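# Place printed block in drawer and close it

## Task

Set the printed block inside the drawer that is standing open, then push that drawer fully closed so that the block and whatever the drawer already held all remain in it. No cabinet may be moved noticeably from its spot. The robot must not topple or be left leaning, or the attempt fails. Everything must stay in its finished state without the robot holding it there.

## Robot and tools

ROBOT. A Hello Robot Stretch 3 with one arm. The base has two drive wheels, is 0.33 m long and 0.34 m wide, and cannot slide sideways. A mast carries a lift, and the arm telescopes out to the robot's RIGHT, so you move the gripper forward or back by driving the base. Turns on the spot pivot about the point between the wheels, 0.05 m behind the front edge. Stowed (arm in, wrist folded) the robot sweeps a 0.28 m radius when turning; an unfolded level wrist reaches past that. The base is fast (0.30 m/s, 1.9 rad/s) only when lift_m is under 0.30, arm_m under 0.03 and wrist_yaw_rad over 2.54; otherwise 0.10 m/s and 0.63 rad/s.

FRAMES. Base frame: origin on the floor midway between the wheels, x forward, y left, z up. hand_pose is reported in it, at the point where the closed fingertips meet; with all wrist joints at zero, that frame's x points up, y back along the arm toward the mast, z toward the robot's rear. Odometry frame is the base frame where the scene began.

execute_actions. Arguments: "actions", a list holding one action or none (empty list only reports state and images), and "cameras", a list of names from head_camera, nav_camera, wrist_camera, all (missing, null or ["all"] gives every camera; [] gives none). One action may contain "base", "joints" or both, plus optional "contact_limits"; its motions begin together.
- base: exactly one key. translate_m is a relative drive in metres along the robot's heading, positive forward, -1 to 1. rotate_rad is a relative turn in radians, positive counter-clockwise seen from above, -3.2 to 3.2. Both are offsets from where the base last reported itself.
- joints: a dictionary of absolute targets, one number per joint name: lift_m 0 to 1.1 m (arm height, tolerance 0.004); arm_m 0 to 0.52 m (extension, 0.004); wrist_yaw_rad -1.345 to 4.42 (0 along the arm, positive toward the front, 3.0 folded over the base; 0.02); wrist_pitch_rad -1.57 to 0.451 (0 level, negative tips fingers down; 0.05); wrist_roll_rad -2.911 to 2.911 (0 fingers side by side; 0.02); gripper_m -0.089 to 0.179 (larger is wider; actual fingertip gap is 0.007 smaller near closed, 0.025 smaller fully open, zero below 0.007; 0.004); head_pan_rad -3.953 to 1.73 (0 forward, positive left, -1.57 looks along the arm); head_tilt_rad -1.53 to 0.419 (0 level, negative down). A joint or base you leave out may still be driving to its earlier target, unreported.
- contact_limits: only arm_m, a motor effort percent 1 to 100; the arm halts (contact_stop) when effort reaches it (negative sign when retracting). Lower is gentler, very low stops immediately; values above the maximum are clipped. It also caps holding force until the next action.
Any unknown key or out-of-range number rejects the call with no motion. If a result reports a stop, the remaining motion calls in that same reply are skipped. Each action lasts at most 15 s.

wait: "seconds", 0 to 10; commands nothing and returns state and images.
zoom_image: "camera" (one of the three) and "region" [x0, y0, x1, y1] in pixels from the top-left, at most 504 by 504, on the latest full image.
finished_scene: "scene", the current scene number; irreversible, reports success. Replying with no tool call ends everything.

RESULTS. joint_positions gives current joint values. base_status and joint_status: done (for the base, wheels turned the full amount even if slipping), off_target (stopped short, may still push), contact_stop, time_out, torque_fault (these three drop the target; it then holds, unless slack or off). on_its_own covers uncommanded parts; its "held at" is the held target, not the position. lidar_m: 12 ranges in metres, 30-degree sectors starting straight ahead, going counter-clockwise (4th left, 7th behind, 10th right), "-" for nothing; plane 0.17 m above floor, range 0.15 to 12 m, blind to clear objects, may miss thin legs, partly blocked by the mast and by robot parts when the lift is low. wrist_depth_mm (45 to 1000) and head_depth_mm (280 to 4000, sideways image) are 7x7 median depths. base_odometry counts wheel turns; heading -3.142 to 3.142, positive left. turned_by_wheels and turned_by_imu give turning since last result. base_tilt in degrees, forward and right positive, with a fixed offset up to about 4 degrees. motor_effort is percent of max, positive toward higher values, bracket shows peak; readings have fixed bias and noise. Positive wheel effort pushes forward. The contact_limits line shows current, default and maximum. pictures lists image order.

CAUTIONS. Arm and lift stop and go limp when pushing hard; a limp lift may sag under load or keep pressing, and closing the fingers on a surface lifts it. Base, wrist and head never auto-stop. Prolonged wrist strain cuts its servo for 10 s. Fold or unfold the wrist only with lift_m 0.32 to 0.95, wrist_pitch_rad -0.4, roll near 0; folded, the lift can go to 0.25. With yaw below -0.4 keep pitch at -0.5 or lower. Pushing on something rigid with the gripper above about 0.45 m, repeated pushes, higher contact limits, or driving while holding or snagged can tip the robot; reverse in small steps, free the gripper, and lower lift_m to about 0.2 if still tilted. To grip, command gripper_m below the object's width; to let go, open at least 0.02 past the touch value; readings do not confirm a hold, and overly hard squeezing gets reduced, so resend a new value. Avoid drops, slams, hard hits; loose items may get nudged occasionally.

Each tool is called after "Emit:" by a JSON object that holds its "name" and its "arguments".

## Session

Emit:
{"name": "execute_actions", "arguments": {"actions": [{"joints":{"head_tilt_rad":-0.4}}]}}

Emit:
{"name": "execute_actions", "arguments": {"actions": [{"joints":{"head_pan_rad":-1.7}}], "cameras": ["nav_camera"]}}

Emit:
{"name": "execute_actions", "arguments": {"actions": [{"joints":{"head_pan_rad":-3.4}}], "cameras": ["nav_camera"]}}

Scene clock: 0.80 s.
base_odometry: x=+0.000 y=+0.000 heading=+0.000 (m, m, rad; odometry frame)
turned_by_wheels: +0.000 (rad since the last result)
turned_by_imu: +0.000 (rad since the last result)
base_tilt: forward=+1.1 right=-0.4 (deg)
lidar_m: 2.30 2.14 1.93 1.37 1.37 2.12 2.03 2.08 2.02 1.32 1.36 2.61
head_depth_mm: 2353 2521 2638 2905 2461 1837 1474 / 2345 2514 2661 2906 2450 1827 1466 / 2344 2523 2601 2906 2415 1800 1453 / 2353 2484 2619 2845 2364 1811 1453 / 2324 2483 2640 2825 2372 1794 1438 / 2327 2455 2639 2842 2351 1774 1436 / 2304 2448 2591 2547 2242 1782 1432
base_status: not commanded
joint_positions: lift_m=+0.544 arm_m=+0.001 wrist_yaw_rad=+2.855 wrist_pitch_rad=-0.417 wrist_roll_rad=-0.013 gripper_m=+0.037 head_pan_rad=-0.003 head_tilt_rad=-0.395
joint_status: all done
motor_effort: left_wheel=+0(0) right_wheel=+0(0) lift_m=+25(24) arm_m=+0(0) wrist_yaw_rad=-1(0) wrist_pitch_rad=+4(4) wrist_roll_rad=-1(0) gripper_m=+1(0) head_pan_rad=+0(0) head_tilt_rad=-2(33) (%)
hand_pose: x=+0.0423 y=+0.0693 z=+0.5573 quat_wxyz=(+0.244, +0.701, +0.048, +0.668) (m; base frame)
wrist_depth_mm: - - - - - - - / - - - - - - - / - - - - - - - / - - - - - - - / 998 - - - - - - / 831 - 833 839 865 856 835 / 712 682 690 720 700 727 723
pictures: head_camera (sideways: a quarter turn clockwise sets it upright), nav_camera (sideways: a quarter turn counterclockwise sets it upright), wrist_camera
Images, in order (width x height): head_camera 896x504, nav_camera 672x504, wrist_camera 644x364.

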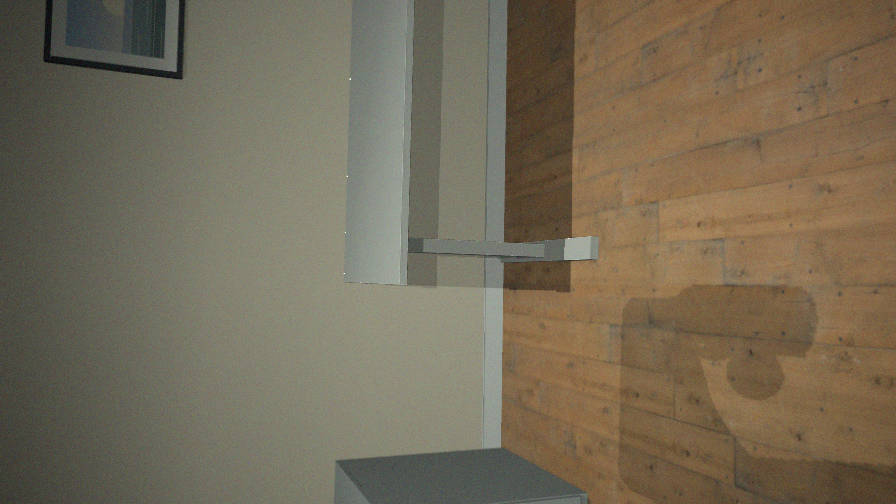

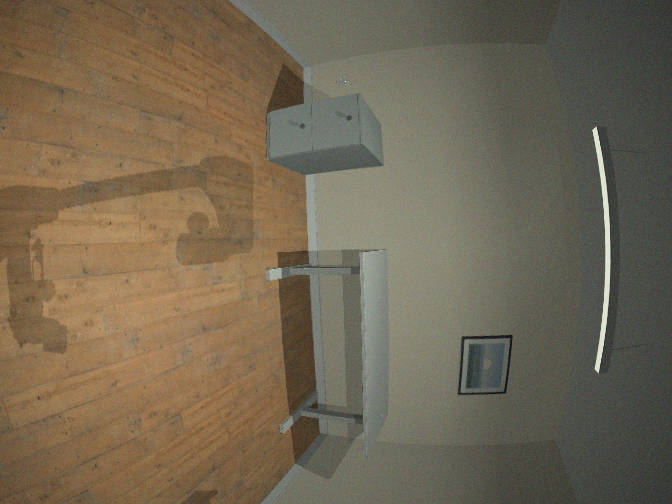

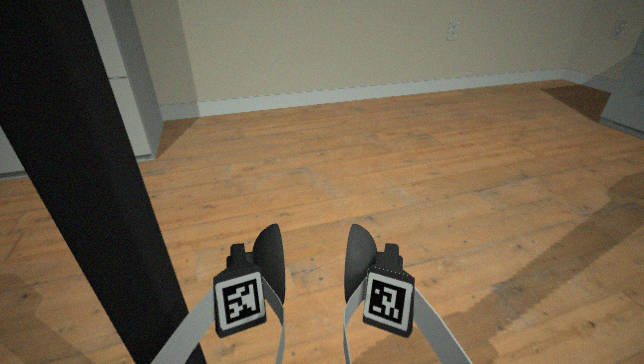

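Scene clock: 2.23 s.
base_odometry: x=+0.000 y=+0.000 heading=+0.000 (m, m, rad; odometry frame)
turned_by_wheels: +0.000 (rad since the last result)
turned_by_imu: +0.000 (rad since the last result)
base_tilt: forward=+1.1 right=-0.3 (deg)
lidar_m: 2.30 2.14 1.93 1.37 1.37 2.12 2.03 2.07 2.01 1.32 1.36 2.62
head_depth_mm: 1744 1865 1994 2138 2284 1845 1484 / 1715 1824 1965 2118 2227 1829 1459 / 1694 1786 1931 2066 2197 1817 1455 / 1660 1764 1888 2024 2186 1803 1450 / 1624 1742 1850 1992 2138 1792 1444 / 1613 1704 1825 1912 2056 1672 1442 / 1591 1690 1796 1761 1378 1521 1425
base_status: not commanded
joint_positions: lift_m=+0.544 arm_m=+0.001 wrist_yaw_rad=+2.855 wrist_pitch_rad=-0.417 wrist_roll_rad=-0.013 gripper_m=+0.037 head_pan_rad=-1.693 head_tilt_rad=-0.395
joint_status: all done
motor_effort: left_wheel=+0(0) right_wheel=+0(0) lift_m=+25(25) arm_m=+1(0) wrist_yaw_rad=+0(0) wrist_pitch_rad=+4(4) wrist_roll_rad=+0(0) gripper_m=+0(0) head_pan_rad=-4(42) head_tilt_rad=-3(3) (%)
hand_pose: x=+0.0423 y=+0.0693 z=+0.5573 quat_wxyz=(+0.244, +0.701, +0.048, +0.668) (m; base frame)
wrist_depth_mm: - - - - - - - / - - - - - - - / - - - - - - - / - - - - - - - / 984 - - - - - - / 822 - 830 838 849 841 860 / 698 690 693 726 694 711 721
pictures: nav_camera (sideways: a quarter turn counterclockwise sets it upright)
Images, in order (width x height): nav_camera 672x504.

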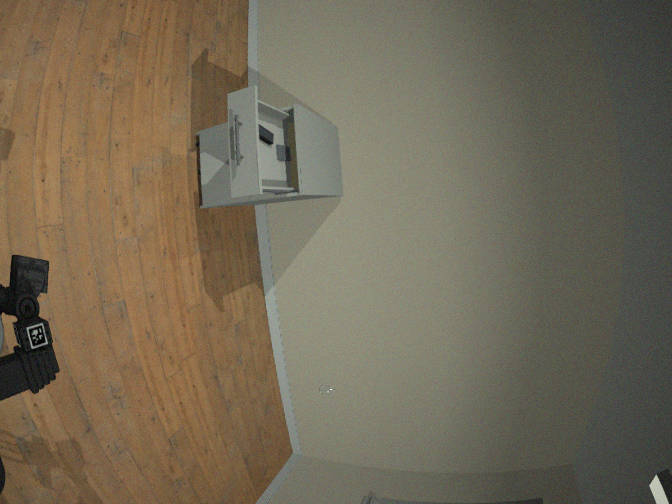

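Scene clock: 3.67 s.
base_odometry: x=+0.000 y=+0.000 heading=+0.000 (m, m, rad; odometry frame)
turned_by_wheels: +0.000 (rad since the last result)
turned_by_imu: +0.000 (rad since the last result)
base_tilt: forward=+1.1 right=-0.3 (deg)
lidar_m: 2.30 2.14 1.94 1.37 1.37 2.12 2.02 2.08 2.01 1.32 1.35 2.62
head_depth_mm: 1957 2096 2244 2464 2460 1838 1463 / 1905 2025 2192 2367 2443 1839 1477 / 1842 1971 2121 2289 2388 1821 1454 / 1812 1926 2067 2227 2337 1813 1457 / 1770 1863 1996 2148 2275 1790 1441 / 1710 1823 1935 2075 2202 1796 1441 / 1665 1782 1881 2003 2123 1779 1440
base_status: not commanded
joint_positions: lift_m=+0.544 arm_m=+0.001 wrist_yaw_rad=+2.855 wrist_pitch_rad=-0.417 wrist_roll_rad=-0.013 gripper_m=+0.037 head_pan_rad=-3.393 head_tilt_rad=-0.395
joint_status: all done
motor_effort: left_wheel=+0(0) right_wheel=+0(0) lift_m=+25(25) arm_m=+0(0) wrist_yaw_rad=+0(1) wrist_pitch_rad=+4(4) wrist_roll_rad=+0(0) gripper_m=+0(0) head_pan_rad=-4(43) head_tilt_rad=-3(3) (%)
hand_pose: x=+0.0423 y=+0.0693 z=+0.5573 quat_wxyz=(+0.244, +0.701, +0.048, +0.668) (m; base frame)
wrist_depth_mm: - - - - - - - / - - - - - - - / - - - - - - - / - - - - - - - / 992 - - - - - - / 822 - 834 852 847 852 825 / 708 688 699 719 697 707 710
pictures: nav_camera (sideways: a quarter turn counterclockwise sets it upright)
Images, in order (width x height): nav_camera 672x504.

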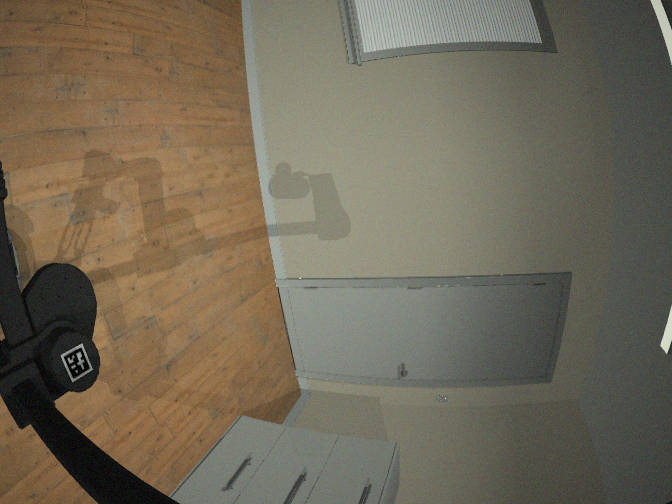

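Emit:
{"name": "execute_actions", "arguments": {"actions": [{"base":{"rotate_rad":-0.66},"joints":{"lift_m":0.27,"head_pan_rad":0.1,"head_tilt_rad":-0.4}}], "cameras": []}}

Emit:
{"name": "execute_actions", "arguments": {"actions": [{"base":{"translate_m":1.0}}], "cameras": ["head_camera"]}}

Emit:
{"name": "execute_actions", "arguments": {"actions": [{"base":{"translate_m":0.95}}], "cameras": []}}

Emit:
{"name": "execute_actions", "arguments": {"actions": [{"base":{"rotate_rad":2.29},"joints":{"head_pan_rad":-1.57,"head_tilt_rad":-0.7}}], "cameras": ["head_camera","nav_camera"]}}

Scene clock: 11.80 s.
base_odometry: x=+0.000 y=+0.000 heading=-0.660 (m, m, rad; odometry frame)
turned_by_wheels: -0.660 (rad since the last result)
turned_by_imu: -0.644 (rad since the last result)
base_tilt: forward=+1.2 right=-0.3 (deg)
lidar_m: 2.35 2.30 2.15 2.04 1.84 1.37 1.65 2.02 2.04 2.12 1.35 1.33
head_depth_mm: 2060 2156 2238 2315 2338 1831 1471 / 2267 2368 2474 2602 2436 1812 1458 / 2555 2677 2753 2986 2417 1812 1452 / 2805 2991 3118 3309 2404 1805 1453 / 2667 2838 2910 3030 2362 1791 1446 / 2491 2705 2739 2964 2353 1783 1432 / 2366 2494 2598 2824 2327 1771 1437
base_status: done
joint_positions: lift_m=+0.271 arm_m=+0.001 wrist_yaw_rad=+2.855 wrist_pitch_rad=-0.417 wrist_roll_rad=-0.013 gripper_m=+0.037 head_pan_rad=+0.093 head_tilt_rad=-0.395
joint_status: all done
motor_effort: left_wheel=+3(7) right_wheel=-2(5) lift_m=+13(23) arm_m=+0(1) wrist_yaw_rad=+0(1) wrist_pitch_rad=+4(4) wrist_roll_rad=+0(0) gripper_m=+0(1) head_pan_rad=+4(41) head_tilt_rad=-2(1) (%)
hand_pose: x=+0.0423 y=+0.0693 z=+0.2836 quat_wxyz=(+0.244, +0.701, +0.048, +0.668) (m; base frame)
wrist_depth_mm: - - - - - - - / - - - - - - - / - - 999 - - - - / - 749 750 750 749 753 750 / 579 - 615 617 591 593 601 / 485 - 514 489 505 494 509 / 433 - - 424 406 430 426
pictures: none
No camera images: the call's "cameras" was empty. Leave "cameras" out to get every camera's image.

Scene clock: 16.90 s.
base_odometry: x=+0.790 y=-0.613 heading=-0.660 (m, m, rad; odometry frame)
turned_by_wheels: +0.000 (rad since the last result)
turned_by_imu: +0.002 (rad since the last result)
base_tilt: forward=+1.1 right=-0.3 (deg)
lidar_m: 1.58 1.98 1.60 1.84 2.48 2.23 2.42 2.78 2.25 0.76 0.73 1.29
head_depth_mm: 1379 1420 1473 1540 1614 1667 1474 / 1531 1588 1646 1739 1809 1779 1460 / 1706 1780 1869 1972 2082 1818 1451 / 1921 2047 2183 2251 2290 1788 1445 / 1925 2041 2173 1703 2255 1795 1440 / 1800 1902 2029 1563 2230 1771 1437 / 1700 1807 1903 1552 2134 1770 1427
base_status: done
joint_positions: lift_m=+0.271 arm_m=+0.001 wrist_yaw_rad=+2.855 wrist_pitch_rad=-0.417 wrist_roll_rad=-0.013 gripper_m=+0.037 head_pan_rad=+0.093 head_tilt_rad=-0.396
joint_status: not commanded
motor_effort: left_wheel=+3(13) right_wheel=-2(5) lift_m=+13(13) arm_m=+0(0) wrist_yaw_rad=+0(0) wrist_pitch_rad=+4(4) wrist_roll_rad=+0(0) gripper_m=-1(1) head_pan_rad=+3(3) head_tilt_rad=-2(3) (%)
hand_pose: x=+0.0423 y=+0.0693 z=+0.2835 quat_wxyz=(+0.244, +0.701, +0.048, +0.668) (m; base frame)
wrist_depth_mm: - - - - - - - / - - - - - - - / - - - - - - - / - 747 751 753 760 758 766 / 589 - 610 615 595 614 589 / 488 - 509 494 509 500 500 / 430 - - 434 411 430 424
pictures: head_camera (sideways: a quarter turn clockwise sets it upright)
Images, in order (width x height): head_camera 896x504.

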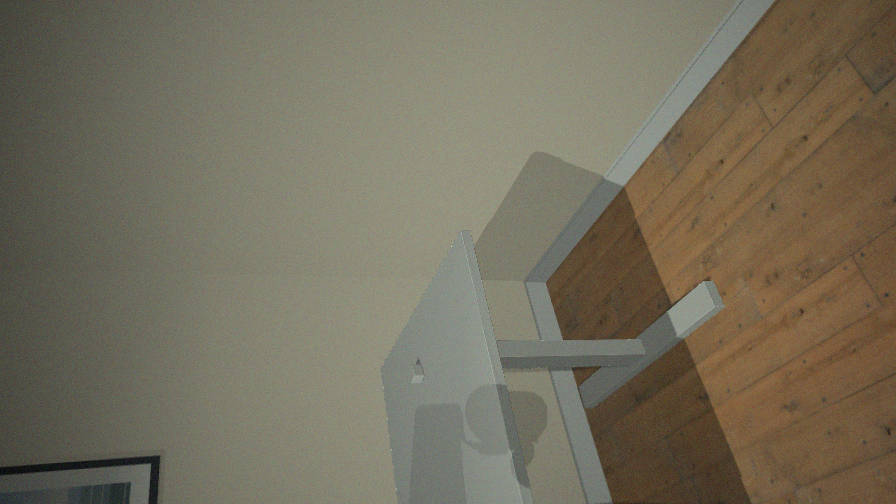

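Scene clock: 21.83 s.
base_odometry: x=+1.541 y=-1.195 heading=-0.660 (m, m, rad; odometry frame)
turned_by_wheels: +0.000 (rad since the last result)
turned_by_imu: +0.002 (rad since the last result)
base_tilt: forward=+1.2 right=-0.4 (deg)
lidar_m: 0.84 0.81 1.26 1.33 2.05 3.09 3.17 0.98 0.95 0.76 0.68 0.69
head_depth_mm: 717 742 772 805 840 879 923 / 790 825 862 904 947 999 1050 / 886 928 974 1029 1088 1153 1225 / 1011 1066 1128 1203 1276 1367 1394 / 1157 1225 1317 1406 1522 1618 686 / 1135 1200 1281 1358 1471 800 646 / 1075 1133 1202 1275 1051 794 642
base_status: done
joint_positions: lift_m=+0.271 arm_m=+0.001 wrist_yaw_rad=+2.855 wrist_pitch_rad=-0.417 wrist_roll_rad=-0.013 gripper_m=+0.037 head_pan_rad=+0.093 head_tilt_rad=-0.396
joint_status: not commanded
motor_effort: left_wheel=+2(13) right_wheel=-2(5) lift_m=+13(13) arm_m=+1(0) wrist_yaw_rad=+0(0) wrist_pitch_rad=+4(4) wrist_roll_rad=+0(0) gripper_m=+0(1) head_pan_rad=+4(4) head_tilt_rad=-3(2) (%)
hand_pose: x=+0.0423 y=+0.0693 z=+0.2835 quat_wxyz=(+0.244, +0.701, +0.048, +0.668) (m; base frame)
wrist_depth_mm: - - - - - - 924 / - - - - - - 931 / - - 989 - - - 920 / - 748 750 761 748 748 728 / 595 - 612 598 595 598 579 / 488 - 509 496 505 498 502 / 430 - - 427 412 422 423
pictures: none
No camera images: the call's "cameras" was empty. Leave "cameras" out to get every camera's image.

Scene clock: 24.53 s.
base_odometry: x=+1.541 y=-1.195 heading=+1.630 (m, m, rad; odometry frame)
turned_by_wheels: +2.290 (rad since the last result)
turned_by_imu: +2.231 (rad since the last result)
base_tilt: forward=+1.1 right=-0.3 (deg)
lidar_m: 2.13 3.14 3.63 0.95 0.97 0.71 0.68 0.71 0.97 0.81 1.30 1.33
head_depth_mm: 1054 1170 1320 1421 753 1393 1221 / 1054 1167 1244 934 752 1380 1213 / 1054 1173 1226 930 745 1335 1190 / 1066 1180 1220 922 741 1364 1200 / 1061 1178 1202 912 736 1369 1196 / 1058 1189 1194 908 732 1387 1193 / 1061 1186 1189 899 729 1382 1190
base_status: done
joint_positions: lift_m=+0.271 arm_m=+0.001 wrist_yaw_rad=+2.855 wrist_pitch_rad=-0.417 wrist_roll_rad=-0.013 gripper_m=+0.037 head_pan_rad=-1.563 head_tilt_rad=-0.692
joint_status: all done
motor_effort: left_wheel=-2(11) right_wheel=+1(8) lift_m=+13(13) arm_m=-1(1) wrist_yaw_rad=+0(0) wrist_pitch_rad=+4(4) wrist_roll_rad=+0(0) gripper_m=+1(1) head_pan_rad=-3(43) head_tilt_rad=-4(31) (%)
hand_pose: x=+0.0423 y=+0.0693 z=+0.2835 quat_wxyz=(+0.244, +0.701, +0.048, +0.668) (m; base frame)
wrist_depth_mm: - 811 - - - - - / - 891 - - - - - / - 959 997 - - - - / - 748 755 763 759 759 762 / 583 - 605 613 588 602 595 / 491 - 513 487 505 504 497 / 432 - - 423 414 429 427
pictures: head_camera (sideways: a quarter turn clockwise sets it upright), nav_camera (sideways: a quarter turn counterclockwise sets it upright)
Images, in order (width x height): head_camera 896x504, nav_camera 672x504.

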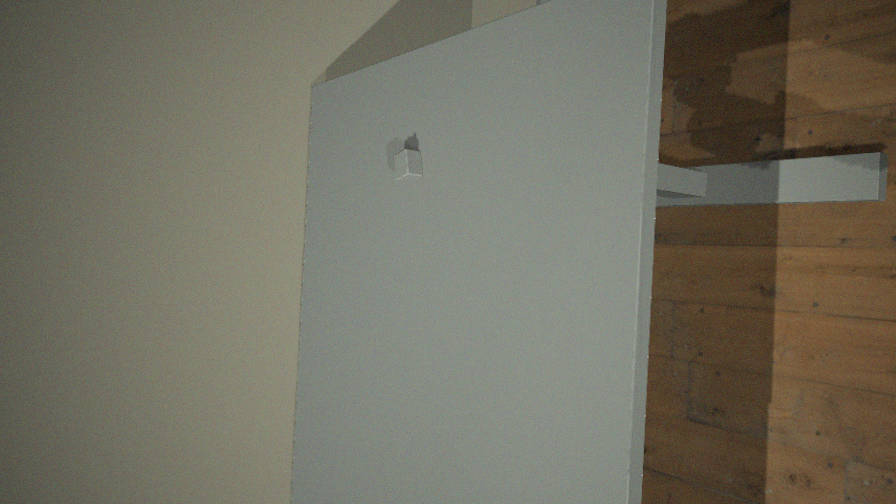

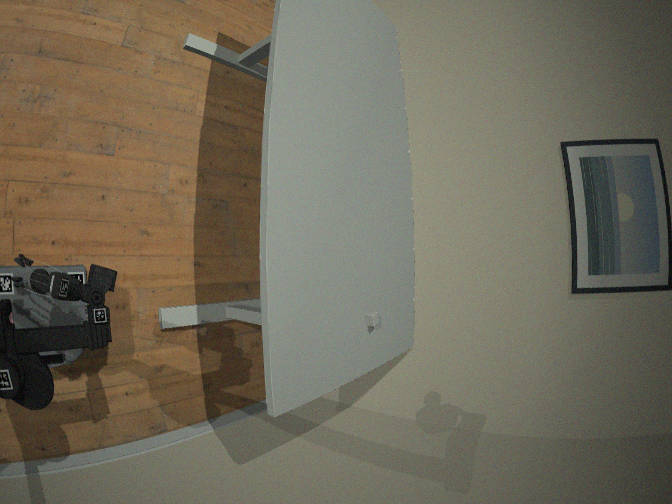

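Emit:
{"name": "execute_actions", "arguments": {"actions": [{"base":{"translate_m":-0.1},"joints":{"lift_m":0.82}}], "cameras": []}}

Emit:
{"name": "execute_actions", "arguments": {"actions": [{"joints":{"wrist_yaw_rad":0,"gripper_m":0.12,"arm_m":0.3}}], "cameras": ["wrist_camera"]}}

Scene clock: 33.27 s.
base_odometry: x=+1.547 y=-1.295 heading=+1.630 (m, m, rad; odometry frame)
turned_by_wheels: +0.000 (rad since the last result)
turned_by_imu: +0.002 (rad since the last result)
base_tilt: forward=+1.0 right=-0.4 (deg)
lidar_m: 2.12 3.20 3.63 0.95 0.83 0.61 0.58 0.61 0.83 0.80 1.30 1.40
head_depth_mm: 1057 1173 1321 1519 1617 1418 - / 1049 1178 1309 1041 751 1386 - / 1059 1172 1230 930 743 1376 1266 / 1055 1172 1220 923 741 1328 - / 1061 1181 1208 917 736 1363 - / 1060 1182 1196 906 733 1386 1213 / 1065 1187 1184 905 728 1374 1187
base_status: done
joint_positions: lift_m=+0.819 arm_m=+0.001 wrist_yaw_rad=+2.855 wrist_pitch_rad=-0.417 wrist_roll_rad=-0.013 gripper_m=+0.037 head_pan_rad=-1.563 head_tilt_rad=-0.692
joint_status: all done
motor_effort: left_wheel=-2(10) right_wheel=+1(5) lift_m=+36(38) arm_m=+0(0) wrist_yaw_rad=+0(1) wrist_pitch_rad=+4(4) wrist_roll_rad=+0(0) gripper_m=+1(0) head_pan_rad=-3(4) head_tilt_rad=-4(5) (%)
hand_pose: x=+0.0423 y=+0.0693 z=+0.8323 quat_wxyz=(+0.244, +0.701, +0.048, +0.668) (m; base frame)
wrist_depth_mm: - - - - - - - / - - - - - - - / - 954 - - - - - / - - - - - - - / 938 - - - - - - / 950 - - - - - - / 903 968 962 - 954 - -
pictures: none
No camera images: the call's "cameras" was empty. Leave "cameras" out to get every camera's image.

Scene clock: 36.70 s.
base_odometry: x=+1.547 y=-1.295 heading=+1.630 (m, m, rad; odometry frame)
turned_by_wheels: +0.000 (rad since the last result)
turned_by_imu: +0.001 (rad since the last result)
base_tilt: forward=+1.2 right=-0.3 (deg)
lidar_m: 2.12 3.21 3.64 0.95 0.83 0.61 0.59 0.61 0.83 0.80 1.30 1.41
head_depth_mm: 1051 1171 1327 1494 - - - / 1054 1179 1310 - 733 1387 1215 / 1054 1172 1233 - 733 1380 1205 / 1056 1174 1223 951 729 1322 1179 / 1060 1174 1208 913 736 1360 1199 / 1058 1182 1194 907 732 1382 1195 / 1065 1185 1183 904 725 1373 1191
base_status: not commanded
joint_positions: lift_m=+0.819 arm_m=+0.300 wrist_yaw_rad=+0.002 wrist_pitch_rad=-0.417 wrist_roll_rad=-0.013 gripper_m=+0.120 head_pan_rad=-1.563 head_tilt_rad=-0.692
joint_status: all done
motor_effort: left_wheel=-2(2) right_wheel=+1(1) lift_m=+36(37) arm_m=+2(4) wrist_yaw_rad=-2(3) wrist_pitch_rad=+4(4) wrist_roll_rad=+0(0) gripper_m=+0(80) head_pan_rad=-3(4) head_tilt_rad=-5(5) (%)
hand_pose: x=-0.0210 y=-0.6692 z=+0.8323 quat_wxyz=(+0.697, +0.148, -0.687, -0.145) (m; base frame)
wrist_depth_mm: 643 640 641 646 642 642 633 / 700 699 702 695 691 691 660 / 559 568 567 573 636 771 650 / 422 424 428 424 432 819 657 / 336 338 336 341 343 841 643 / 278 283 283 281 285 796 646 / 244 232 242 242 242 236 607
pictures: wrist_camera
Images, in order (width x height): wrist_camera 644x364.

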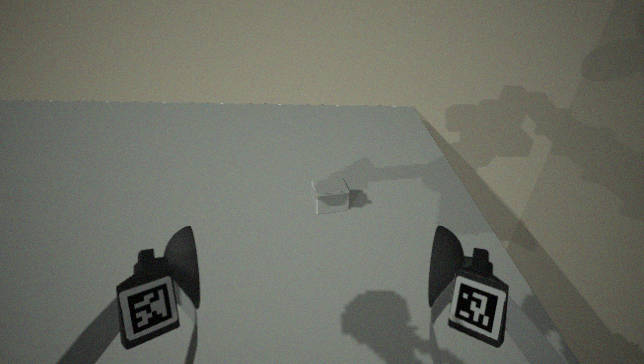

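Emit:
{"name": "execute_actions", "arguments": {"actions": [{"base":{"translate_m":-0.015},"joints":{"lift_m":0.735,"arm_m":0.485}}], "cameras": ["wrist_camera"]}}

Emit:
{"name": "execute_actions", "arguments": {"actions": [{"joints":{"gripper_m":0.01}}], "cameras": []}}

Emit:
{"name": "execute_actions", "arguments": {"actions": [{"base":{"translate_m":0.62},"joints":{"lift_m":0.85,"arm_m":0}}], "cameras": ["wrist_camera"]}}

Emit:
{"name": "execute_actions", "arguments": {"actions": [{"base":{"rotate_rad":-1.6},"joints":{"wrist_pitch_rad":-1.4,"head_tilt_rad":-1.0}}], "cameras": []}}

Emit:
{"name": "execute_actions", "arguments": {"actions": [{"base":{"translate_m":-1.0}}], "cameras": ["nav_camera","head_camera"]}}

Scene clock: 43.57 s.
base_odometry: x=+1.548 y=-1.310 heading=+1.630 (m, m, rad; odometry frame)
turned_by_wheels: +0.000 (rad since the last result)
turned_by_imu: +0.001 (rad since the last result)
base_tilt: forward=+1.1 right=-0.3 (deg)
lidar_m: 2.12 3.21 3.65 0.94 0.81 0.59 0.57 0.59 0.81 0.80 1.30 1.42
head_depth_mm: 1053 1168 1324 1516 1614 1440 - / 1055 1169 1323 1494 - 1381 1194 / 1056 1176 1266 866 743 1361 1209 / 1057 1179 1257 862 739 1330 1177 / 1058 1176 1209 916 735 1364 1200 / 1064 1177 1198 909 730 1386 1187 / 1065 1187 1182 899 727 1378 1193
base_status: done
joint_positions: lift_m=+0.736 arm_m=+0.485 wrist_yaw_rad=+0.002 wrist_pitch_rad=-0.417 wrist_roll_rad=-0.013 gripper_m=+0.120 head_pan_rad=-1.563 head_tilt_rad=-0.692
joint_status: all done
motor_effort: left_wheel=-2(7) right_wheel=+1(3) lift_m=+13(35) arm_m=+3(2) wrist_yaw_rad=-2(2) wrist_pitch_rad=+4(4) wrist_roll_rad=+0(0) gripper_m=+0(1) head_pan_rad=-3(3) head_tilt_rad=-4(6) (%)
hand_pose: x=-0.0211 y=-0.8542 z=+0.7486 quat_wxyz=(+0.697, +0.148, -0.687, -0.145) (m; base frame)
wrist_depth_mm: 475 466 470 471 481 467 473 / 490 506 500 506 512 513 508 / 356 353 360 367 365 549 563 / 264 267 269 270 273 288 603 / 212 212 214 180 216 218 572 / 177 181 178 160 179 184 181 / 155 147 153 153 153 150 155
pictures: wrist_camera
Images, in order (width x height): wrist_camera 644x364.

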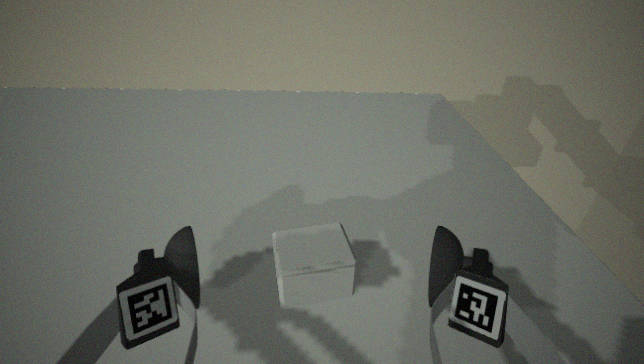

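Scene clock: 45.17 s.
base_odometry: x=+1.548 y=-1.310 heading=+1.630 (m, m, rad; odometry frame)
turned_by_wheels: +0.000 (rad since the last result)
turned_by_imu: +0.000 (rad since the last result)
base_tilt: forward=+1.2 right=-0.4 (deg)
lidar_m: 2.13 3.22 3.64 0.94 0.81 0.59 0.57 0.59 0.81 0.80 1.30 1.42
head_depth_mm: 1052 1171 1323 1522 1616 1432 - / 1055 1170 1322 1489 - 1379 1200 / 1058 1172 1256 865 743 1374 1206 / 1058 1182 1258 861 740 1332 1181 / 1057 1188 1204 915 734 1362 1201 / 1060 1181 1199 907 731 1385 1193 / 1059 1183 1184 902 727 1372 1185
base_status: not commanded
joint_positions: lift_m=+0.736 arm_m=+0.485 wrist_yaw_rad=+0.002 wrist_pitch_rad=-0.417 wrist_roll_rad=-0.013 gripper_m=+0.010 head_pan_rad=-1.563 head_tilt_rad=-0.692
joint_status: all done
motor_effort: left_wheel=-1(2) right_wheel=+1(2) lift_m=+12(13) arm_m=+3(2) wrist_yaw_rad=-2(2) wrist_pitch_rad=+4(4) wrist_roll_rad=+0(0) gripper_m=-9(84) head_pan_rad=-3(4) head_tilt_rad=-5(4) (%)
hand_pose: x=-0.0211 y=-0.8542 z=+0.7486 quat_wxyz=(+0.697, +0.148, -0.687, -0.145) (m; base frame)
wrist_depth_mm: 474 475 473 474 467 472 479 / 495 497 507 500 499 517 512 / 354 356 360 359 366 550 571 / 267 269 269 269 272 287 601 / 212 213 224 172 217 217 574 / 177 177 185 159 183 180 181 / 151 152 149 153 149 154 154
pictures: none
No camera images: the call's "cameras" was empty. Leave "cameras" out to get every camera's image.

Scene clock: 52.83 s.
base_odometry: x=+1.511 y=-0.691 heading=+1.630 (m, m, rad; odometry frame)
turned_by_wheels: +0.000 (rad since the last result)
turned_by_imu: +0.001 (rad since the last result)
base_tilt: forward=+1.1 right=-0.3 (deg)
lidar_m: 2.58 2.68 2.95 3.49 1.18 1.23 1.18 1.23 1.03 1.26 0.98 1.53
head_depth_mm: 1058 1170 1253 942 754 1419 - / 1051 1166 1241 934 749 1411 - / 1059 1175 1237 929 745 1376 - / 1060 1181 1219 916 741 - - / 1059 1171 1206 914 738 1384 1197 / 1067 1174 1192 909 731 1389 1191 / 1065 1181 1190 902 728 1378 1197
base_status: done
joint_positions: lift_m=+0.849 arm_m=+0.001 wrist_yaw_rad=+0.002 wrist_pitch_rad=-0.417 wrist_roll_rad=-0.013 gripper_m=+0.010 head_pan_rad=-1.563 head_tilt_rad=-0.692
joint_status: all done
joint sent to its limit — the command would take arm_m past its lower limit, so that joint was sent only as far as its limit.
motor_effort: left_wheel=-2(3) right_wheel=+1(5) lift_m=+36(38) arm_m=-2(5) wrist_yaw_rad=-1(2) wrist_pitch_rad=+4(4) wrist_roll_rad=+0(1) gripper_m=-9(9) head_pan_rad=-4(3) head_tilt_rad=-5(5) (%)
hand_pose: x=-0.0211 y=-0.3708 z=+0.8623 quat_wxyz=(+0.697, +0.148, -0.687, -0.145) (m; base frame)
wrist_depth_mm: 914 928 897 899 905 937 896 / 973 961 979 956 945 957 965 / 636 633 651 654 652 659 659 / 475 479 482 487 482 490 491 / 381 379 401 172 392 392 390 / 340 331 333 158 332 333 327 / - 996 - - - 980 -
pictures: wrist_camera
Images, in order (width x height): wrist_camera 644x364.

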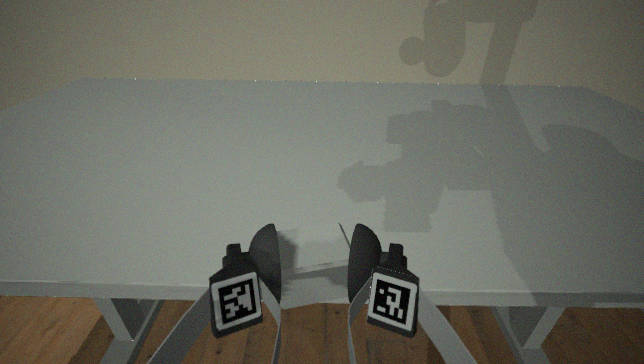

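Scene clock: 56.43 s.
base_odometry: x=+1.511 y=-0.691 heading=+0.030 (m, m, rad; odometry frame)
turned_by_wheels: -1.600 (rad since the last result)
turned_by_imu: -1.564 (rad since the last result)
base_tilt: forward=+1.1 right=-0.3 (deg)
lidar_m: 1.25 0.99 1.52 2.58 2.67 2.88 3.49 1.12 1.23 1.18 1.22 1.03
head_depth_mm: 1085 1281 1563 1597 - - 1121 / 1091 1277 1549 1589 - - 1133 / 1093 1283 1544 1562 - - - / 1090 1287 1555 1547 1415 - - / 1094 1287 1558 1540 1360 1221 1102 / 1089 1283 1562 1526 1358 1214 1105 / 1095 1281 1570 1534 1347 1210 1100
base_status: done
joint_positions: lift_m=+0.849 arm_m=+0.001 wrist_yaw_rad=+0.002 wrist_pitch_rad=-1.397 wrist_roll_rad=-0.013 gripper_m=+0.010 head_pan_rad=-1.563 head_tilt_rad=-0.988
joint_status: all done
motor_effort: left_wheel=+3(9) right_wheel=-2(5) lift_m=+36(36) arm_m=-2(2) wrist_yaw_rad=-1(2) wrist_pitch_rad=-1(4) wrist_roll_rad=+0(0) gripper_m=-10(9) head_pan_rad=-4(4) head_tilt_rad=-7(31) (%)
hand_pose: x=-0.0216 y=-0.1669 z=+0.7315 quat_wxyz=(+0.545, +0.458, -0.537, -0.452) (m; base frame)
wrist_depth_mm: 861 892 923 925 936 919 937 / 880 874 920 898 911 939 924 / 862 905 899 913 924 915 907 / 901 886 892 901 896 909 921 / 867 881 877 165 898 916 938 / 866 890 860 157 896 909 907 / 865 875 908 875 893 892 871
pictures: none
No camera images: the call's "cameras" was empty. Leave "cameras" out to get every camera's image.

Scene clock: 67.97 s.
base_odometry: x=+0.511 y=-0.721 heading=+0.030 (m, m, rad; odometry frame)
turned_by_wheels: +0.000 (rad since the last result)
turned_by_imu: +0.003 (rad since the last result)
base_tilt: forward=+1.1 right=-0.3 (deg)
lidar_m: 2.24 1.88 2.14 2.56 2.53 2.63 2.51 1.74 0.63 0.60 1.24 1.67
head_depth_mm: 1112 1095 906 927 - - 1118 / 1106 1056 897 947 - - 1131 / 1104 1053 894 904 - - - / 1109 1046 886 915 791 - - / 1110 1306 1583 1537 1368 1217 1101 / 1114 1307 1587 1538 1349 1216 1103 / 1109 1312 1591 1529 1352 1211 1094
base_status: done
joint_positions: lift_m=+0.849 arm_m=+0.001 wrist_yaw_rad=+0.002 wrist_pitch_rad=-1.397 wrist_roll_rad=-0.013 gripper_m=+0.010 head_pan_rad=-1.563 head_tilt_rad=-0.988
joint_status: not commanded
motor_effort: left_wheel=+2(6) right_wheel=-2(5) lift_m=+36(36) arm_m=-2(2) wrist_yaw_rad=-1(2) wrist_pitch_rad=-1(1) wrist_roll_rad=+0(0) gripper_m=-9(9) head_pan_rad=-4(4) head_tilt_rad=-7(7) (%)
hand_pose: x=-0.0216 y=-0.1669 z=+0.7315 quat_wxyz=(+0.545, +0.458, -0.537, -0.452) (m; base frame)
wrist_depth_mm: 880 914 922 379 378 385 367 / 888 898 924 271 293 295 291 / 881 899 891 892 908 894 899 / 896 888 891 886 899 897 938 / 875 890 902 166 870 918 919 / 860 896 895 158 900 870 910 / 887 886 865 902 901 896 906
pictures: head_camera (sideways: a quarter turn clockwise sets it upright), nav_camera (sideways: a quarter turn counterclockwise sets it upright)
Images, in order (width x height): head_camera 896x504, nav_camera 672x504.

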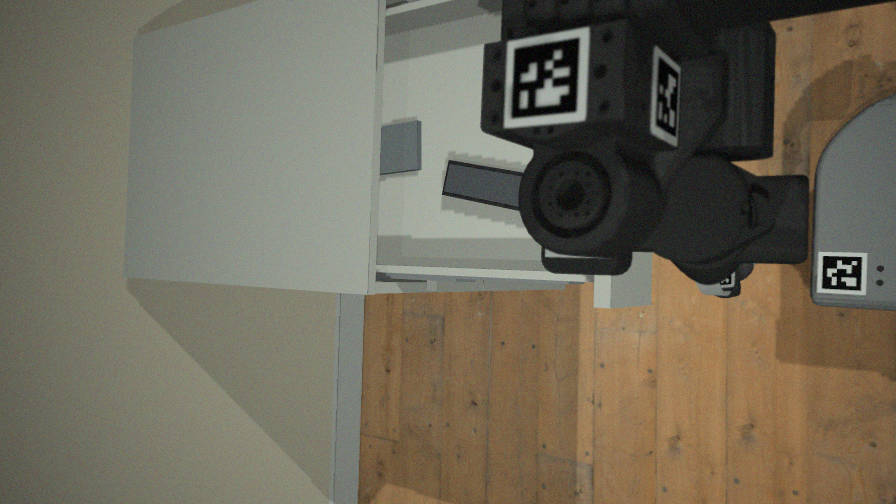

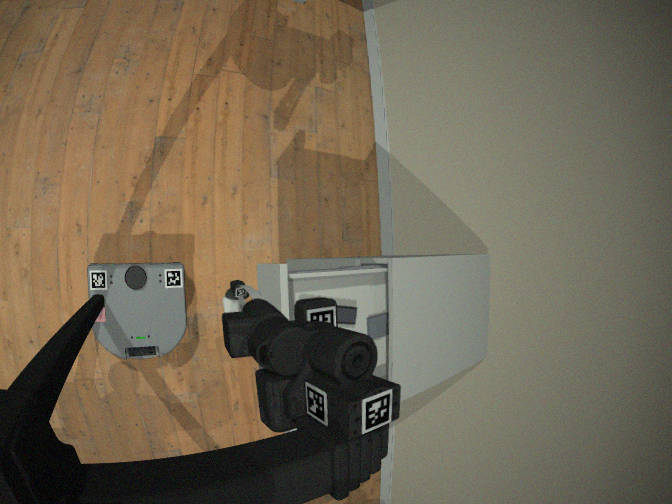

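Emit:
{"name": "execute_actions", "arguments": {"actions": [{"base":{"translate_m":-0.17},"joints":{"arm_m":0.25}}], "cameras": ["wrist_camera","nav_camera"]}}

Scene clock: 71.90 s.
base_odometry: x=+0.341 y=-0.726 heading=+0.030 (m, m, rad; odometry frame)
turned_by_wheels: +0.000 (rad since the last result)
turned_by_imu: +0.001 (rad since the last result)
base_tilt: forward=+1.1 right=-0.4 (deg)
lidar_m: 2.41 2.03 2.38 2.53 2.14 2.45 2.35 1.75 0.63 0.61 0.63 1.68
head_depth_mm: 1112 - - - 1364 1217 1124 / 1110 - 859 1501 814 1219 1129 / 1109 - - 924 812 1207 1140 / 1113 1060 908 898 810 1210 1149 / 1119 1043 900 911 795 1210 1105 / 1117 1225 900 909 763 1213 1100 / 1112 1317 1584 1530 1352 1207 1095
base_status: done
joint_positions: lift_m=+0.849 arm_m=+0.250 wrist_yaw_rad=+0.001 wrist_pitch_rad=-1.398 wrist_roll_rad=-0.013 gripper_m=+0.010 head_pan_rad=-1.563 head_tilt_rad=-0.988
joint_status: all done
motor_effort: left_wheel=+2(5) right_wheel=-2(5) lift_m=+37(37) arm_m=+2(2) wrist_yaw_rad=-1(1) wrist_pitch_rad=-1(1) wrist_roll_rad=+0(0) gripper_m=-10(10) head_pan_rad=-3(4) head_tilt_rad=-6(7) (%)
hand_pose: x=-0.0216 y=-0.4151 z=+0.7315 quat_wxyz=(+0.545, +0.458, -0.537, -0.452) (m; base frame)
wrist_depth_mm: 892 364 375 372 379 903 945 / 867 361 374 373 375 907 943 / 880 361 351 373 372 932 927 / 895 363 349 368 372 898 900 / 882 364 356 172 372 903 912 / 864 364 366 158 362 898 891 / 583 287 268 289 270 337 899
pictures: nav_camera (sideways: a quarter turn counterclockwise sets it upright), wrist_camera
Images, in order (width x height): nav_camera 672x504, wrist_camera 644x364.

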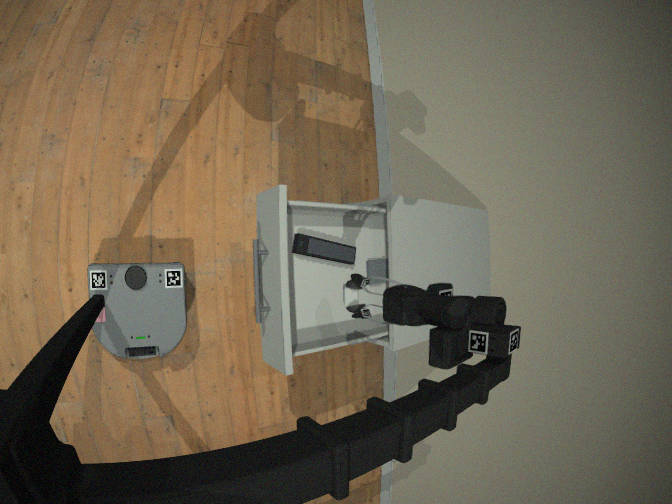

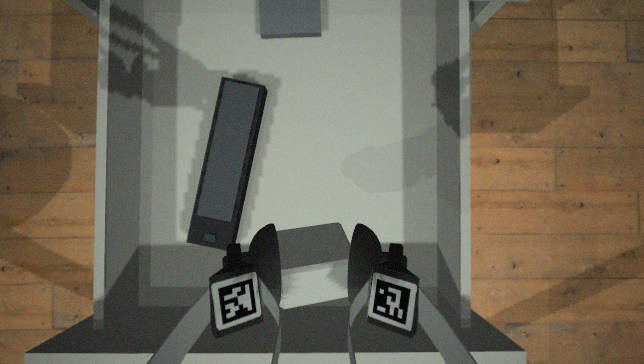

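Emit:
{"name": "execute_actions", "arguments": {"actions": [{"joints":{"lift_m":0.69}}], "cameras": []}}

Emit:
{"name": "execute_actions", "arguments": {"actions": [{"joints":{"gripper_m":0.07}}], "cameras": []}}

Emit:
{"name": "execute_actions", "arguments": {"actions": [{"joints":{"lift_m":0.82}}], "cameras": []}}

Emit:
{"name": "execute_actions", "arguments": {"actions": [{"base":{"translate_m":0.04},"joints":{"arm_m":0.03,"wrist_pitch_rad":-1.57,"gripper_m":0}}], "cameras": []}}

Emit:
{"name": "execute_actions", "arguments": {"actions": [{"joints":{"lift_m":0.66}}], "cameras": ["wrist_camera"]}}

Emit:
{"name": "execute_actions", "arguments": {"actions": [{"joints":{"arm_m":0.4},"contact_limits":{"arm_m":13}}]}}

Scene clock: 80.40 s.
base_odometry: x=+0.341 y=-0.726 heading=+0.030 (m, m, rad; odometry frame)
turned_by_wheels: +0.000 (rad since the last result)
turned_by_imu: +0.001 (rad since the last result)
base_tilt: forward=+1.2 right=-0.3 (deg)
lidar_m: 2.41 2.04 2.38 2.53 2.14 2.45 2.35 1.74 0.63 0.61 0.63 1.67
head_depth_mm: 1111 1305 1580 1580 1385 1260 - / 1113 1242 1446 - - 1209 - / 1114 1056 928 869 811 1207 1142 / 1108 1042 908 916 775 1204 1145 / 1117 1039 901 913 794 1217 1104 / 1116 1216 895 909 763 1218 1103 / 1118 1318 1597 1521 1351 1202 1095
base_status: not commanded
joint_positions: lift_m=+0.691 arm_m=+0.250 wrist_yaw_rad=+0.001 wrist_pitch_rad=-1.398 wrist_roll_rad=-0.013 gripper_m=+0.010 head_pan_rad=-1.563 head_tilt_rad=-0.988
joint_status: all done
motor_effort: left_wheel=+2(2) right_wheel=-2(2) lift_m=+13(34) arm_m=+2(2) wrist_yaw_rad=-1(1) wrist_pitch_rad=-1(1) wrist_roll_rad=+0(0) gripper_m=-9(9) head_pan_rad=-4(3) head_tilt_rad=-7(8) (%)
hand_pose: x=-0.0216 y=-0.4150 z=+0.5728 quat_wxyz=(+0.545, +0.458, -0.537, -0.452) (m; base frame)
wrist_depth_mm: 211 192 213 215 217 217 174 / 211 191 213 214 215 216 167 / 210 190 211 214 214 215 167 / 209 187 212 211 216 215 167 / 208 189 210 172 213 213 167 / 209 188 210 159 212 213 167 / 206 207 209 210 211 212 167
pictures: none
No camera images: the call's "cameras" was empty. Leave "cameras" out to get every camera's image.

Scene clock: 81.50 s.
base_odometry: x=+0.341 y=-0.726 heading=+0.030 (m, m, rad; odometry frame)
turned_by_wheels: +0.000 (rad since the last result)
turned_by_imu: +0.000 (rad since the last result)
base_tilt: forward=+1.2 right=-0.3 (deg)
lidar_m: 2.41 2.04 2.37 2.53 2.15 2.45 2.35 1.75 0.63 0.61 0.63 1.68
head_depth_mm: 1105 1305 1584 1577 1390 1262 - / 1109 1244 1445 - - 1215 - / 1111 1055 929 - 812 1212 1141 / 1116 1047 905 924 797 1208 1150 / 1119 1033 902 913 794 1214 1103 / 1119 1219 894 911 765 1217 1103 / 1114 1313 1599 1531 1355 1208 1096
base_status: not commanded
joint_positions: lift_m=+0.691 arm_m=+0.250 wrist_yaw_rad=+0.001 wrist_pitch_rad=-1.398 wrist_roll_rad=-0.013 gripper_m=+0.070 head_pan_rad=-1.563 head_tilt_rad=-0.988
joint_status: all done
motor_effort: left_wheel=+3(3) right_wheel=-2(2) lift_m=+12(13) arm_m=+2(2) wrist_yaw_rad=-1(1) wrist_pitch_rad=-1(1) wrist_roll_rad=+0(0) gripper_m=+0(79) head_pan_rad=-3(3) head_tilt_rad=-7(6) (%)
hand_pose: x=-0.0216 y=-0.4150 z=+0.5728 quat_wxyz=(+0.545, +0.458, -0.537, -0.452) (m; base frame)
wrist_depth_mm: 211 191 213 215 217 217 176 / 211 189 213 214 214 215 168 / 209 189 211 212 216 216 167 / 208 189 210 213 213 215 168 / 209 187 210 180 213 213 167 / 209 188 210 211 211 213 166 / 206 207 210 209 211 213 167
pictures: none
No camera images: the call's "cameras" was empty. Leave "cameras" out to get every camera's image.

Scene clock: 83.50 s.
base_odometry: x=+0.341 y=-0.726 heading=+0.030 (m, m, rad; odometry frame)
turned_by_wheels: +0.000 (rad since the last result)
turned_by_imu: +0.001 (rad since the last result)
base_tilt: forward=+1.0 right=-0.4 (deg)
lidar_m: 2.41 2.04 2.38 2.53 2.14 2.45 2.35 1.74 0.63 0.61 0.63 1.68
head_depth_mm: 1111 1270 - - - - 1116 / 1115 1241 - 1205 801 1216 1129 / 1108 1114 - 915 812 1208 1142 / 1111 1073 905 901 809 1204 1146 / 1115 1044 900 913 796 1215 1109 / 1115 1224 899 912 762 1218 1100 / 1114 1309 1586 1525 1350 1211 1098
base_status: not commanded
joint_positions: lift_m=+0.819 arm_m=+0.250 wrist_yaw_rad=+0.001 wrist_pitch_rad=-1.398 wrist_roll_rad=-0.013 gripper_m=+0.070 head_pan_rad=-1.563 head_tilt_rad=-0.988
joint_status: all done
motor_effort: left_wheel=+3(3) right_wheel=-2(2) lift_m=+36(38) arm_m=+2(2) wrist_yaw_rad=-1(1) wrist_pitch_rad=-1(1) wrist_roll_rad=+0(0) gripper_m=+0(1) head_pan_rad=-3(4) head_tilt_rad=-6(7) (%)
hand_pose: x=-0.0216 y=-0.4150 z=+0.7015 quat_wxyz=(+0.545, +0.458, -0.537, -0.452) (m; base frame)
wrist_depth_mm: 850 341 344 350 343 863 889 / 858 339 342 344 347 876 872 / 877 336 320 343 345 871 876 / 857 340 317 343 347 871 865 / 868 335 321 337 340 859 881 / 833 335 337 336 344 850 891 / 281 290 286 287 272 877 876
pictures: none
No camera images: the call's "cameras" was empty. Leave "cameras" out to get every camera's image.

Scene clock: 86.37 s.
base_odometry: x=+0.381 y=-0.725 heading=+0.030 (m, m, rad; odometry frame)
turned_by_wheels: +0.000 (rad since the last result)
turned_by_imu: +0.001 (rad since the last result)
base_tilt: forward=+1.1 right=-0.4 (deg)
lidar_m: 2.37 2.00 2.32 2.55 2.15 2.49 2.39 1.75 0.63 0.61 0.63 1.68
head_depth_mm: 1112 1302 1584 1605 - - 1107 / 1108 1119 895 932 - 1199 1128 / 1109 1056 890 939 - 1193 1142 / 1116 1048 889 916 810 - - / 1111 1045 905 910 800 1207 1102 / 1111 1278 1465 1478 779 1215 1097 / 1116 1313 1593 1526 1351 1208 1095
base_status: done
joint_positions: lift_m=+0.819 arm_m=+0.030 wrist_yaw_rad=+0.001 wrist_pitch_rad=-1.554 wrist_roll_rad=-0.013 gripper_m=+0.000 head_pan_rad=-1.563 head_tilt_rad=-0.988
joint_status: all done
joint sent to its limit — the command would take wrist_pitch_rad past its lower limit, so that joint was sent only as far as its limit.
motor_effort: left_wheel=+3(8) right_wheel=-2(3) lift_m=+36(36) arm_m=-2(4) wrist_yaw_rad=-1(1) wrist_pitch_rad=-1(1) wrist_roll_rad=+0(0) gripper_m=-2(79) head_pan_rad=-3(3) head_tilt_rad=-7(7) (%)
hand_pose: x=-0.0217 y=-0.1553 z=+0.7015 quat_wxyz=(+0.508, +0.499, -0.500, -0.493) (m; base frame)
wrist_depth_mm: 787 233 234 230 229 227 226 / 833 828 812 809 838 819 828 / 838 838 854 872 842 834 857 / 844 857 868 - 843 878 870 / 868 878 898 - 922 929 903 / 895 913 870 - 901 910 934 / 906 947 941 919 920 919 959
pictures: none
No camera images: the call's "cameras" was empty. Leave "cameras" out to get every camera's image.

Scene clock: 88.67 s.
base_odometry: x=+0.381 y=-0.725 heading=+0.030 (m, m, rad; odometry frame)
turned_by_wheels: +0.000 (rad since the last result)
turned_by_imu: +0.001 (rad since the last result)
base_tilt: forward=+1.1 right=-0.4 (deg)
lidar_m: 2.37 2.01 2.31 2.56 2.14 2.49 2.39 1.75 0.63 0.61 0.63 1.67
head_depth_mm: 1110 1300 1588 1570 1379 1254 1124 / 1112 1116 897 910 803 - - / 1111 1055 891 926 816 - 1147 / 1111 1046 889 921 811 - - / 1116 1040 901 911 798 1207 1108 / 1116 1276 1467 1482 778 1212 1097 / 1116 1309 1595 1528 1344 1215 1095
base_status: not commanded
joint_positions: lift_m=+0.661 arm_m=+0.030 wrist_yaw_rad=+0.001 wrist_pitch_rad=-1.554 wrist_roll_rad=-0.013 gripper_m=+0.000 head_pan_rad=-1.563 head_tilt_rad=-0.988
joint_status: all done
motor_effort: left_wheel=+2(3) right_wheel=-2(2) lift_m=+12(34) arm_m=-2(3) wrist_yaw_rad=-2(1) wrist_pitch_rad=-1(2) wrist_roll_rad=+0(0) gripper_m=-1(2) head_pan_rad=-3(4) head_tilt_rad=-7(7) (%)
hand_pose: x=-0.0217 y=-0.1553 z=+0.5427 quat_wxyz=(+0.508, +0.499, -0.500, -0.493) (m; base frame)
wrist_depth_mm: 649 660 652 669 660 669 666 / 661 668 670 670 688 678 684 / 682 700 674 701 696 698 699 / 709 703 683 - 711 714 722 / 723 726 715 - - 711 746 / 725 756 721 - - 744 738 / 742 742 745 - 753 768 767
pictures: wrist_camera
Images, in order (width x height): wrist_camera 644x364.

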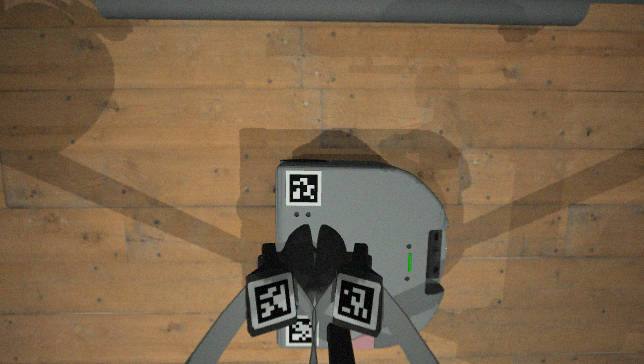

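Scene clock: 92.60 s.
base_odometry: x=+0.381 y=-0.725 heading=+0.030 (m, m, rad; odometry frame)
turned_by_wheels: +0.000 (rad since the last result)
turned_by_imu: +0.001 (rad since the last result)
base_tilt: forward=+1.1 right=-0.5 (deg)
lidar_m: 2.37 2.01 2.32 2.56 2.16 2.48 2.39 1.75 0.63 0.61 0.63 1.68
head_depth_mm: 1107 1304 1581 1571 1388 1260 1129 / 1115 1114 905 - - - - / 1116 1081 - 979 1309 1229 1138 / 1115 1044 905 875 1300 1222 1143 / 1114 1036 897 915 1293 1212 1106 / 1115 1276 1455 1475 1355 1213 1100 / 1117 1319 1594 1528 1344 1209 1096
base_status: not commanded
joint_positions: lift_m=+0.661 arm_m=+0.400 wrist_yaw_rad=+0.001 wrist_pitch_rad=-1.560 wrist_roll_rad=-0.013 gripper_m=+0.000 head_pan_rad=-1.563 head_tilt_rad=-0.990
joint_status: all done
motor_effort: left_wheel=+2(3) right_wheel=-2(3) lift_m=+14(13) arm_m=+4(10) wrist_yaw_rad=-1(1) wrist_pitch_rad=+0(4) wrist_roll_rad=+0(0) gripper_m=-2(3) head_pan_rad=-3(3) head_tilt_rad=-6(7) (%)
contact_limits: arm_m 13 (drawing in: default 16, maximum 26; extending or still: default 22, maximum 36)
hand_pose: x=-0.0217 y=-0.5232 z=+0.5428 quat_wxyz=(+0.506, +0.501, -0.499, -0.494) (m; base frame)
wrist_depth_mm: 162 162 164 164 165 166 167 / 165 167 167 168 169 171 170 / 168 169 170 171 171 172 174 / - 68 69 69 69 70 70 / 727 131 132 133 133 134 745 / 724 733 736 - 753 760 742 / 745 752 755 - 758 789 774
pictures: head_camera (sideways: a quarter turn clockwise sets it upright), nav_camera (sideways: a quarter turn counterclockwise sets it upright), wrist_camera
Images, in order (width x height): head_camera 896x504, nav_camera 672x504, wrist_camera 644x364.

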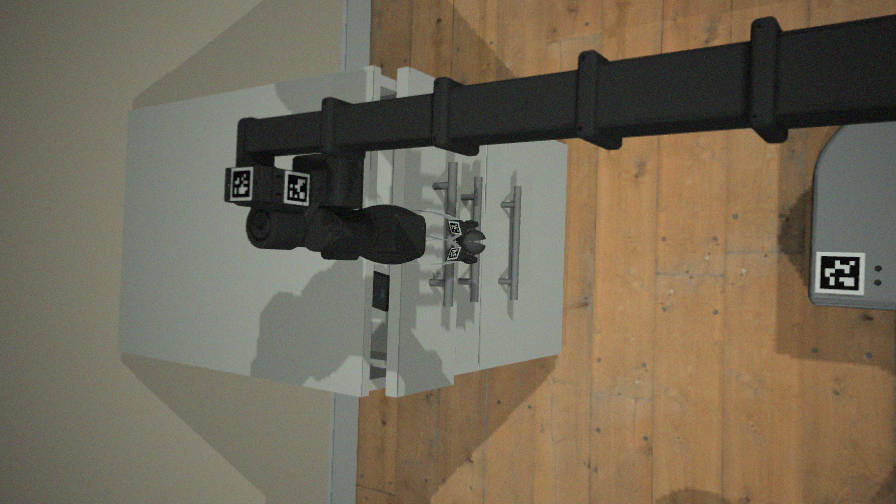

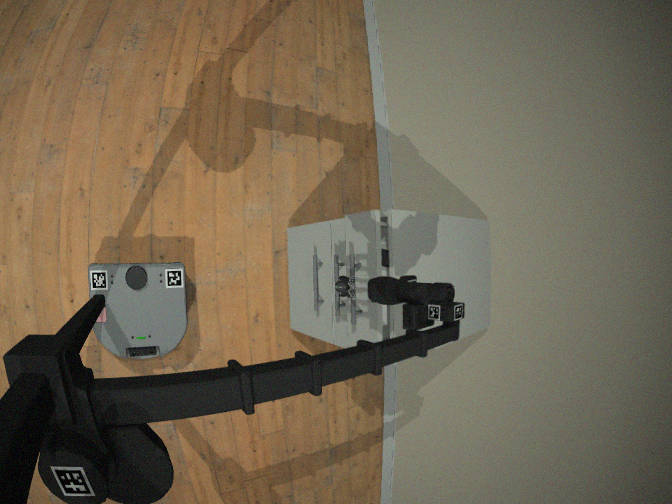

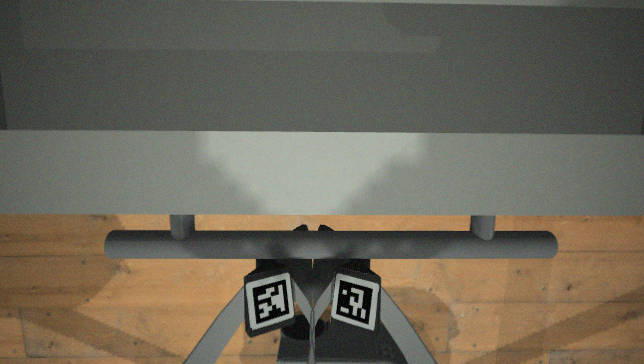

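About 4.5 cm remains.

Emit:
{"name": "execute_actions", "arguments": {"actions": [{"joints":{"arm_m":0.46},"contact_limits":{"arm_m":13}}], "cameras": []}}

Emit:
{"name": "execute_actions", "arguments": {"actions": [{"joints":{"arm_m":0.3}}], "cameras": ["head_camera"]}}

Scene clock: 95.83 s.
base_odometry: x=+0.381 y=-0.725 heading=+0.030 (m, m, rad; odometry frame)
turned_by_wheels: +0.000 (rad since the last result)
turned_by_imu: +0.001 (rad since the last result)
base_tilt: forward=+1.1 right=-0.4 (deg)
lidar_m: 2.37 2.00 2.33 2.55 2.15 2.49 2.39 1.75 0.63 0.61 0.63 1.68
head_depth_mm: 1111 1305 1589 1572 1383 1255 1129 / 1113 1127 905 1504 - - - / 1112 1077 853 983 1299 1225 1141 / 1110 1046 894 1029 1308 1222 1142 / 1113 1035 875 993 1294 1219 1103 / 1115 1274 1460 1497 1348 1213 1100 / 1119 1310 1590 1520 1345 1206 1099
base_status: not commanded
joint_positions: lift_m=+0.661 arm_m=+0.442 wrist_yaw_rad=+0.001 wrist_pitch_rad=-1.559 wrist_roll_rad=-0.013 gripper_m=+0.000 head_pan_rad=-1.563 head_tilt_rad=-0.990
joint_status: arm_m contact_stop (moved +0.042 of +0.060)
on_its_own: arm_m is slack since a contact_stop, until your next command for it (your +0.460 is given up)
motor_effort: left_wheel=+1(2) right_wheel=-1(3) lift_m=+14(14) arm_m=+0(11) wrist_yaw_rad=-1(1) wrist_pitch_rad=+0(1) wrist_roll_rad=+0(0) gripper_m=-2(2) head_pan_rad=-3(3) head_tilt_rad=-5(5) (%)
contact_limits: arm_m 13 (drawing in: default 16, maximum 26; extending or still: default 22, maximum 36)
hand_pose: x=-0.0217 y=-0.5655 z=+0.5428 quat_wxyz=(+0.506, +0.501, -0.499, -0.494) (m; base frame)
wrist_depth_mm: - 47 47 47 48 48 48 / - 48 48 48 49 49 49 / - 49 49 50 50 50 50 / - 50 50 51 51 51 52 / 715 51 52 52 52 53 53 / 727 727 729 - 744 753 750 / 738 751 757 754 762 777 767
pictures: none
No camera images: the call's "cameras" was empty. Leave "cameras" out to get every camera's image.

not run: a stop came earlier in this reply.


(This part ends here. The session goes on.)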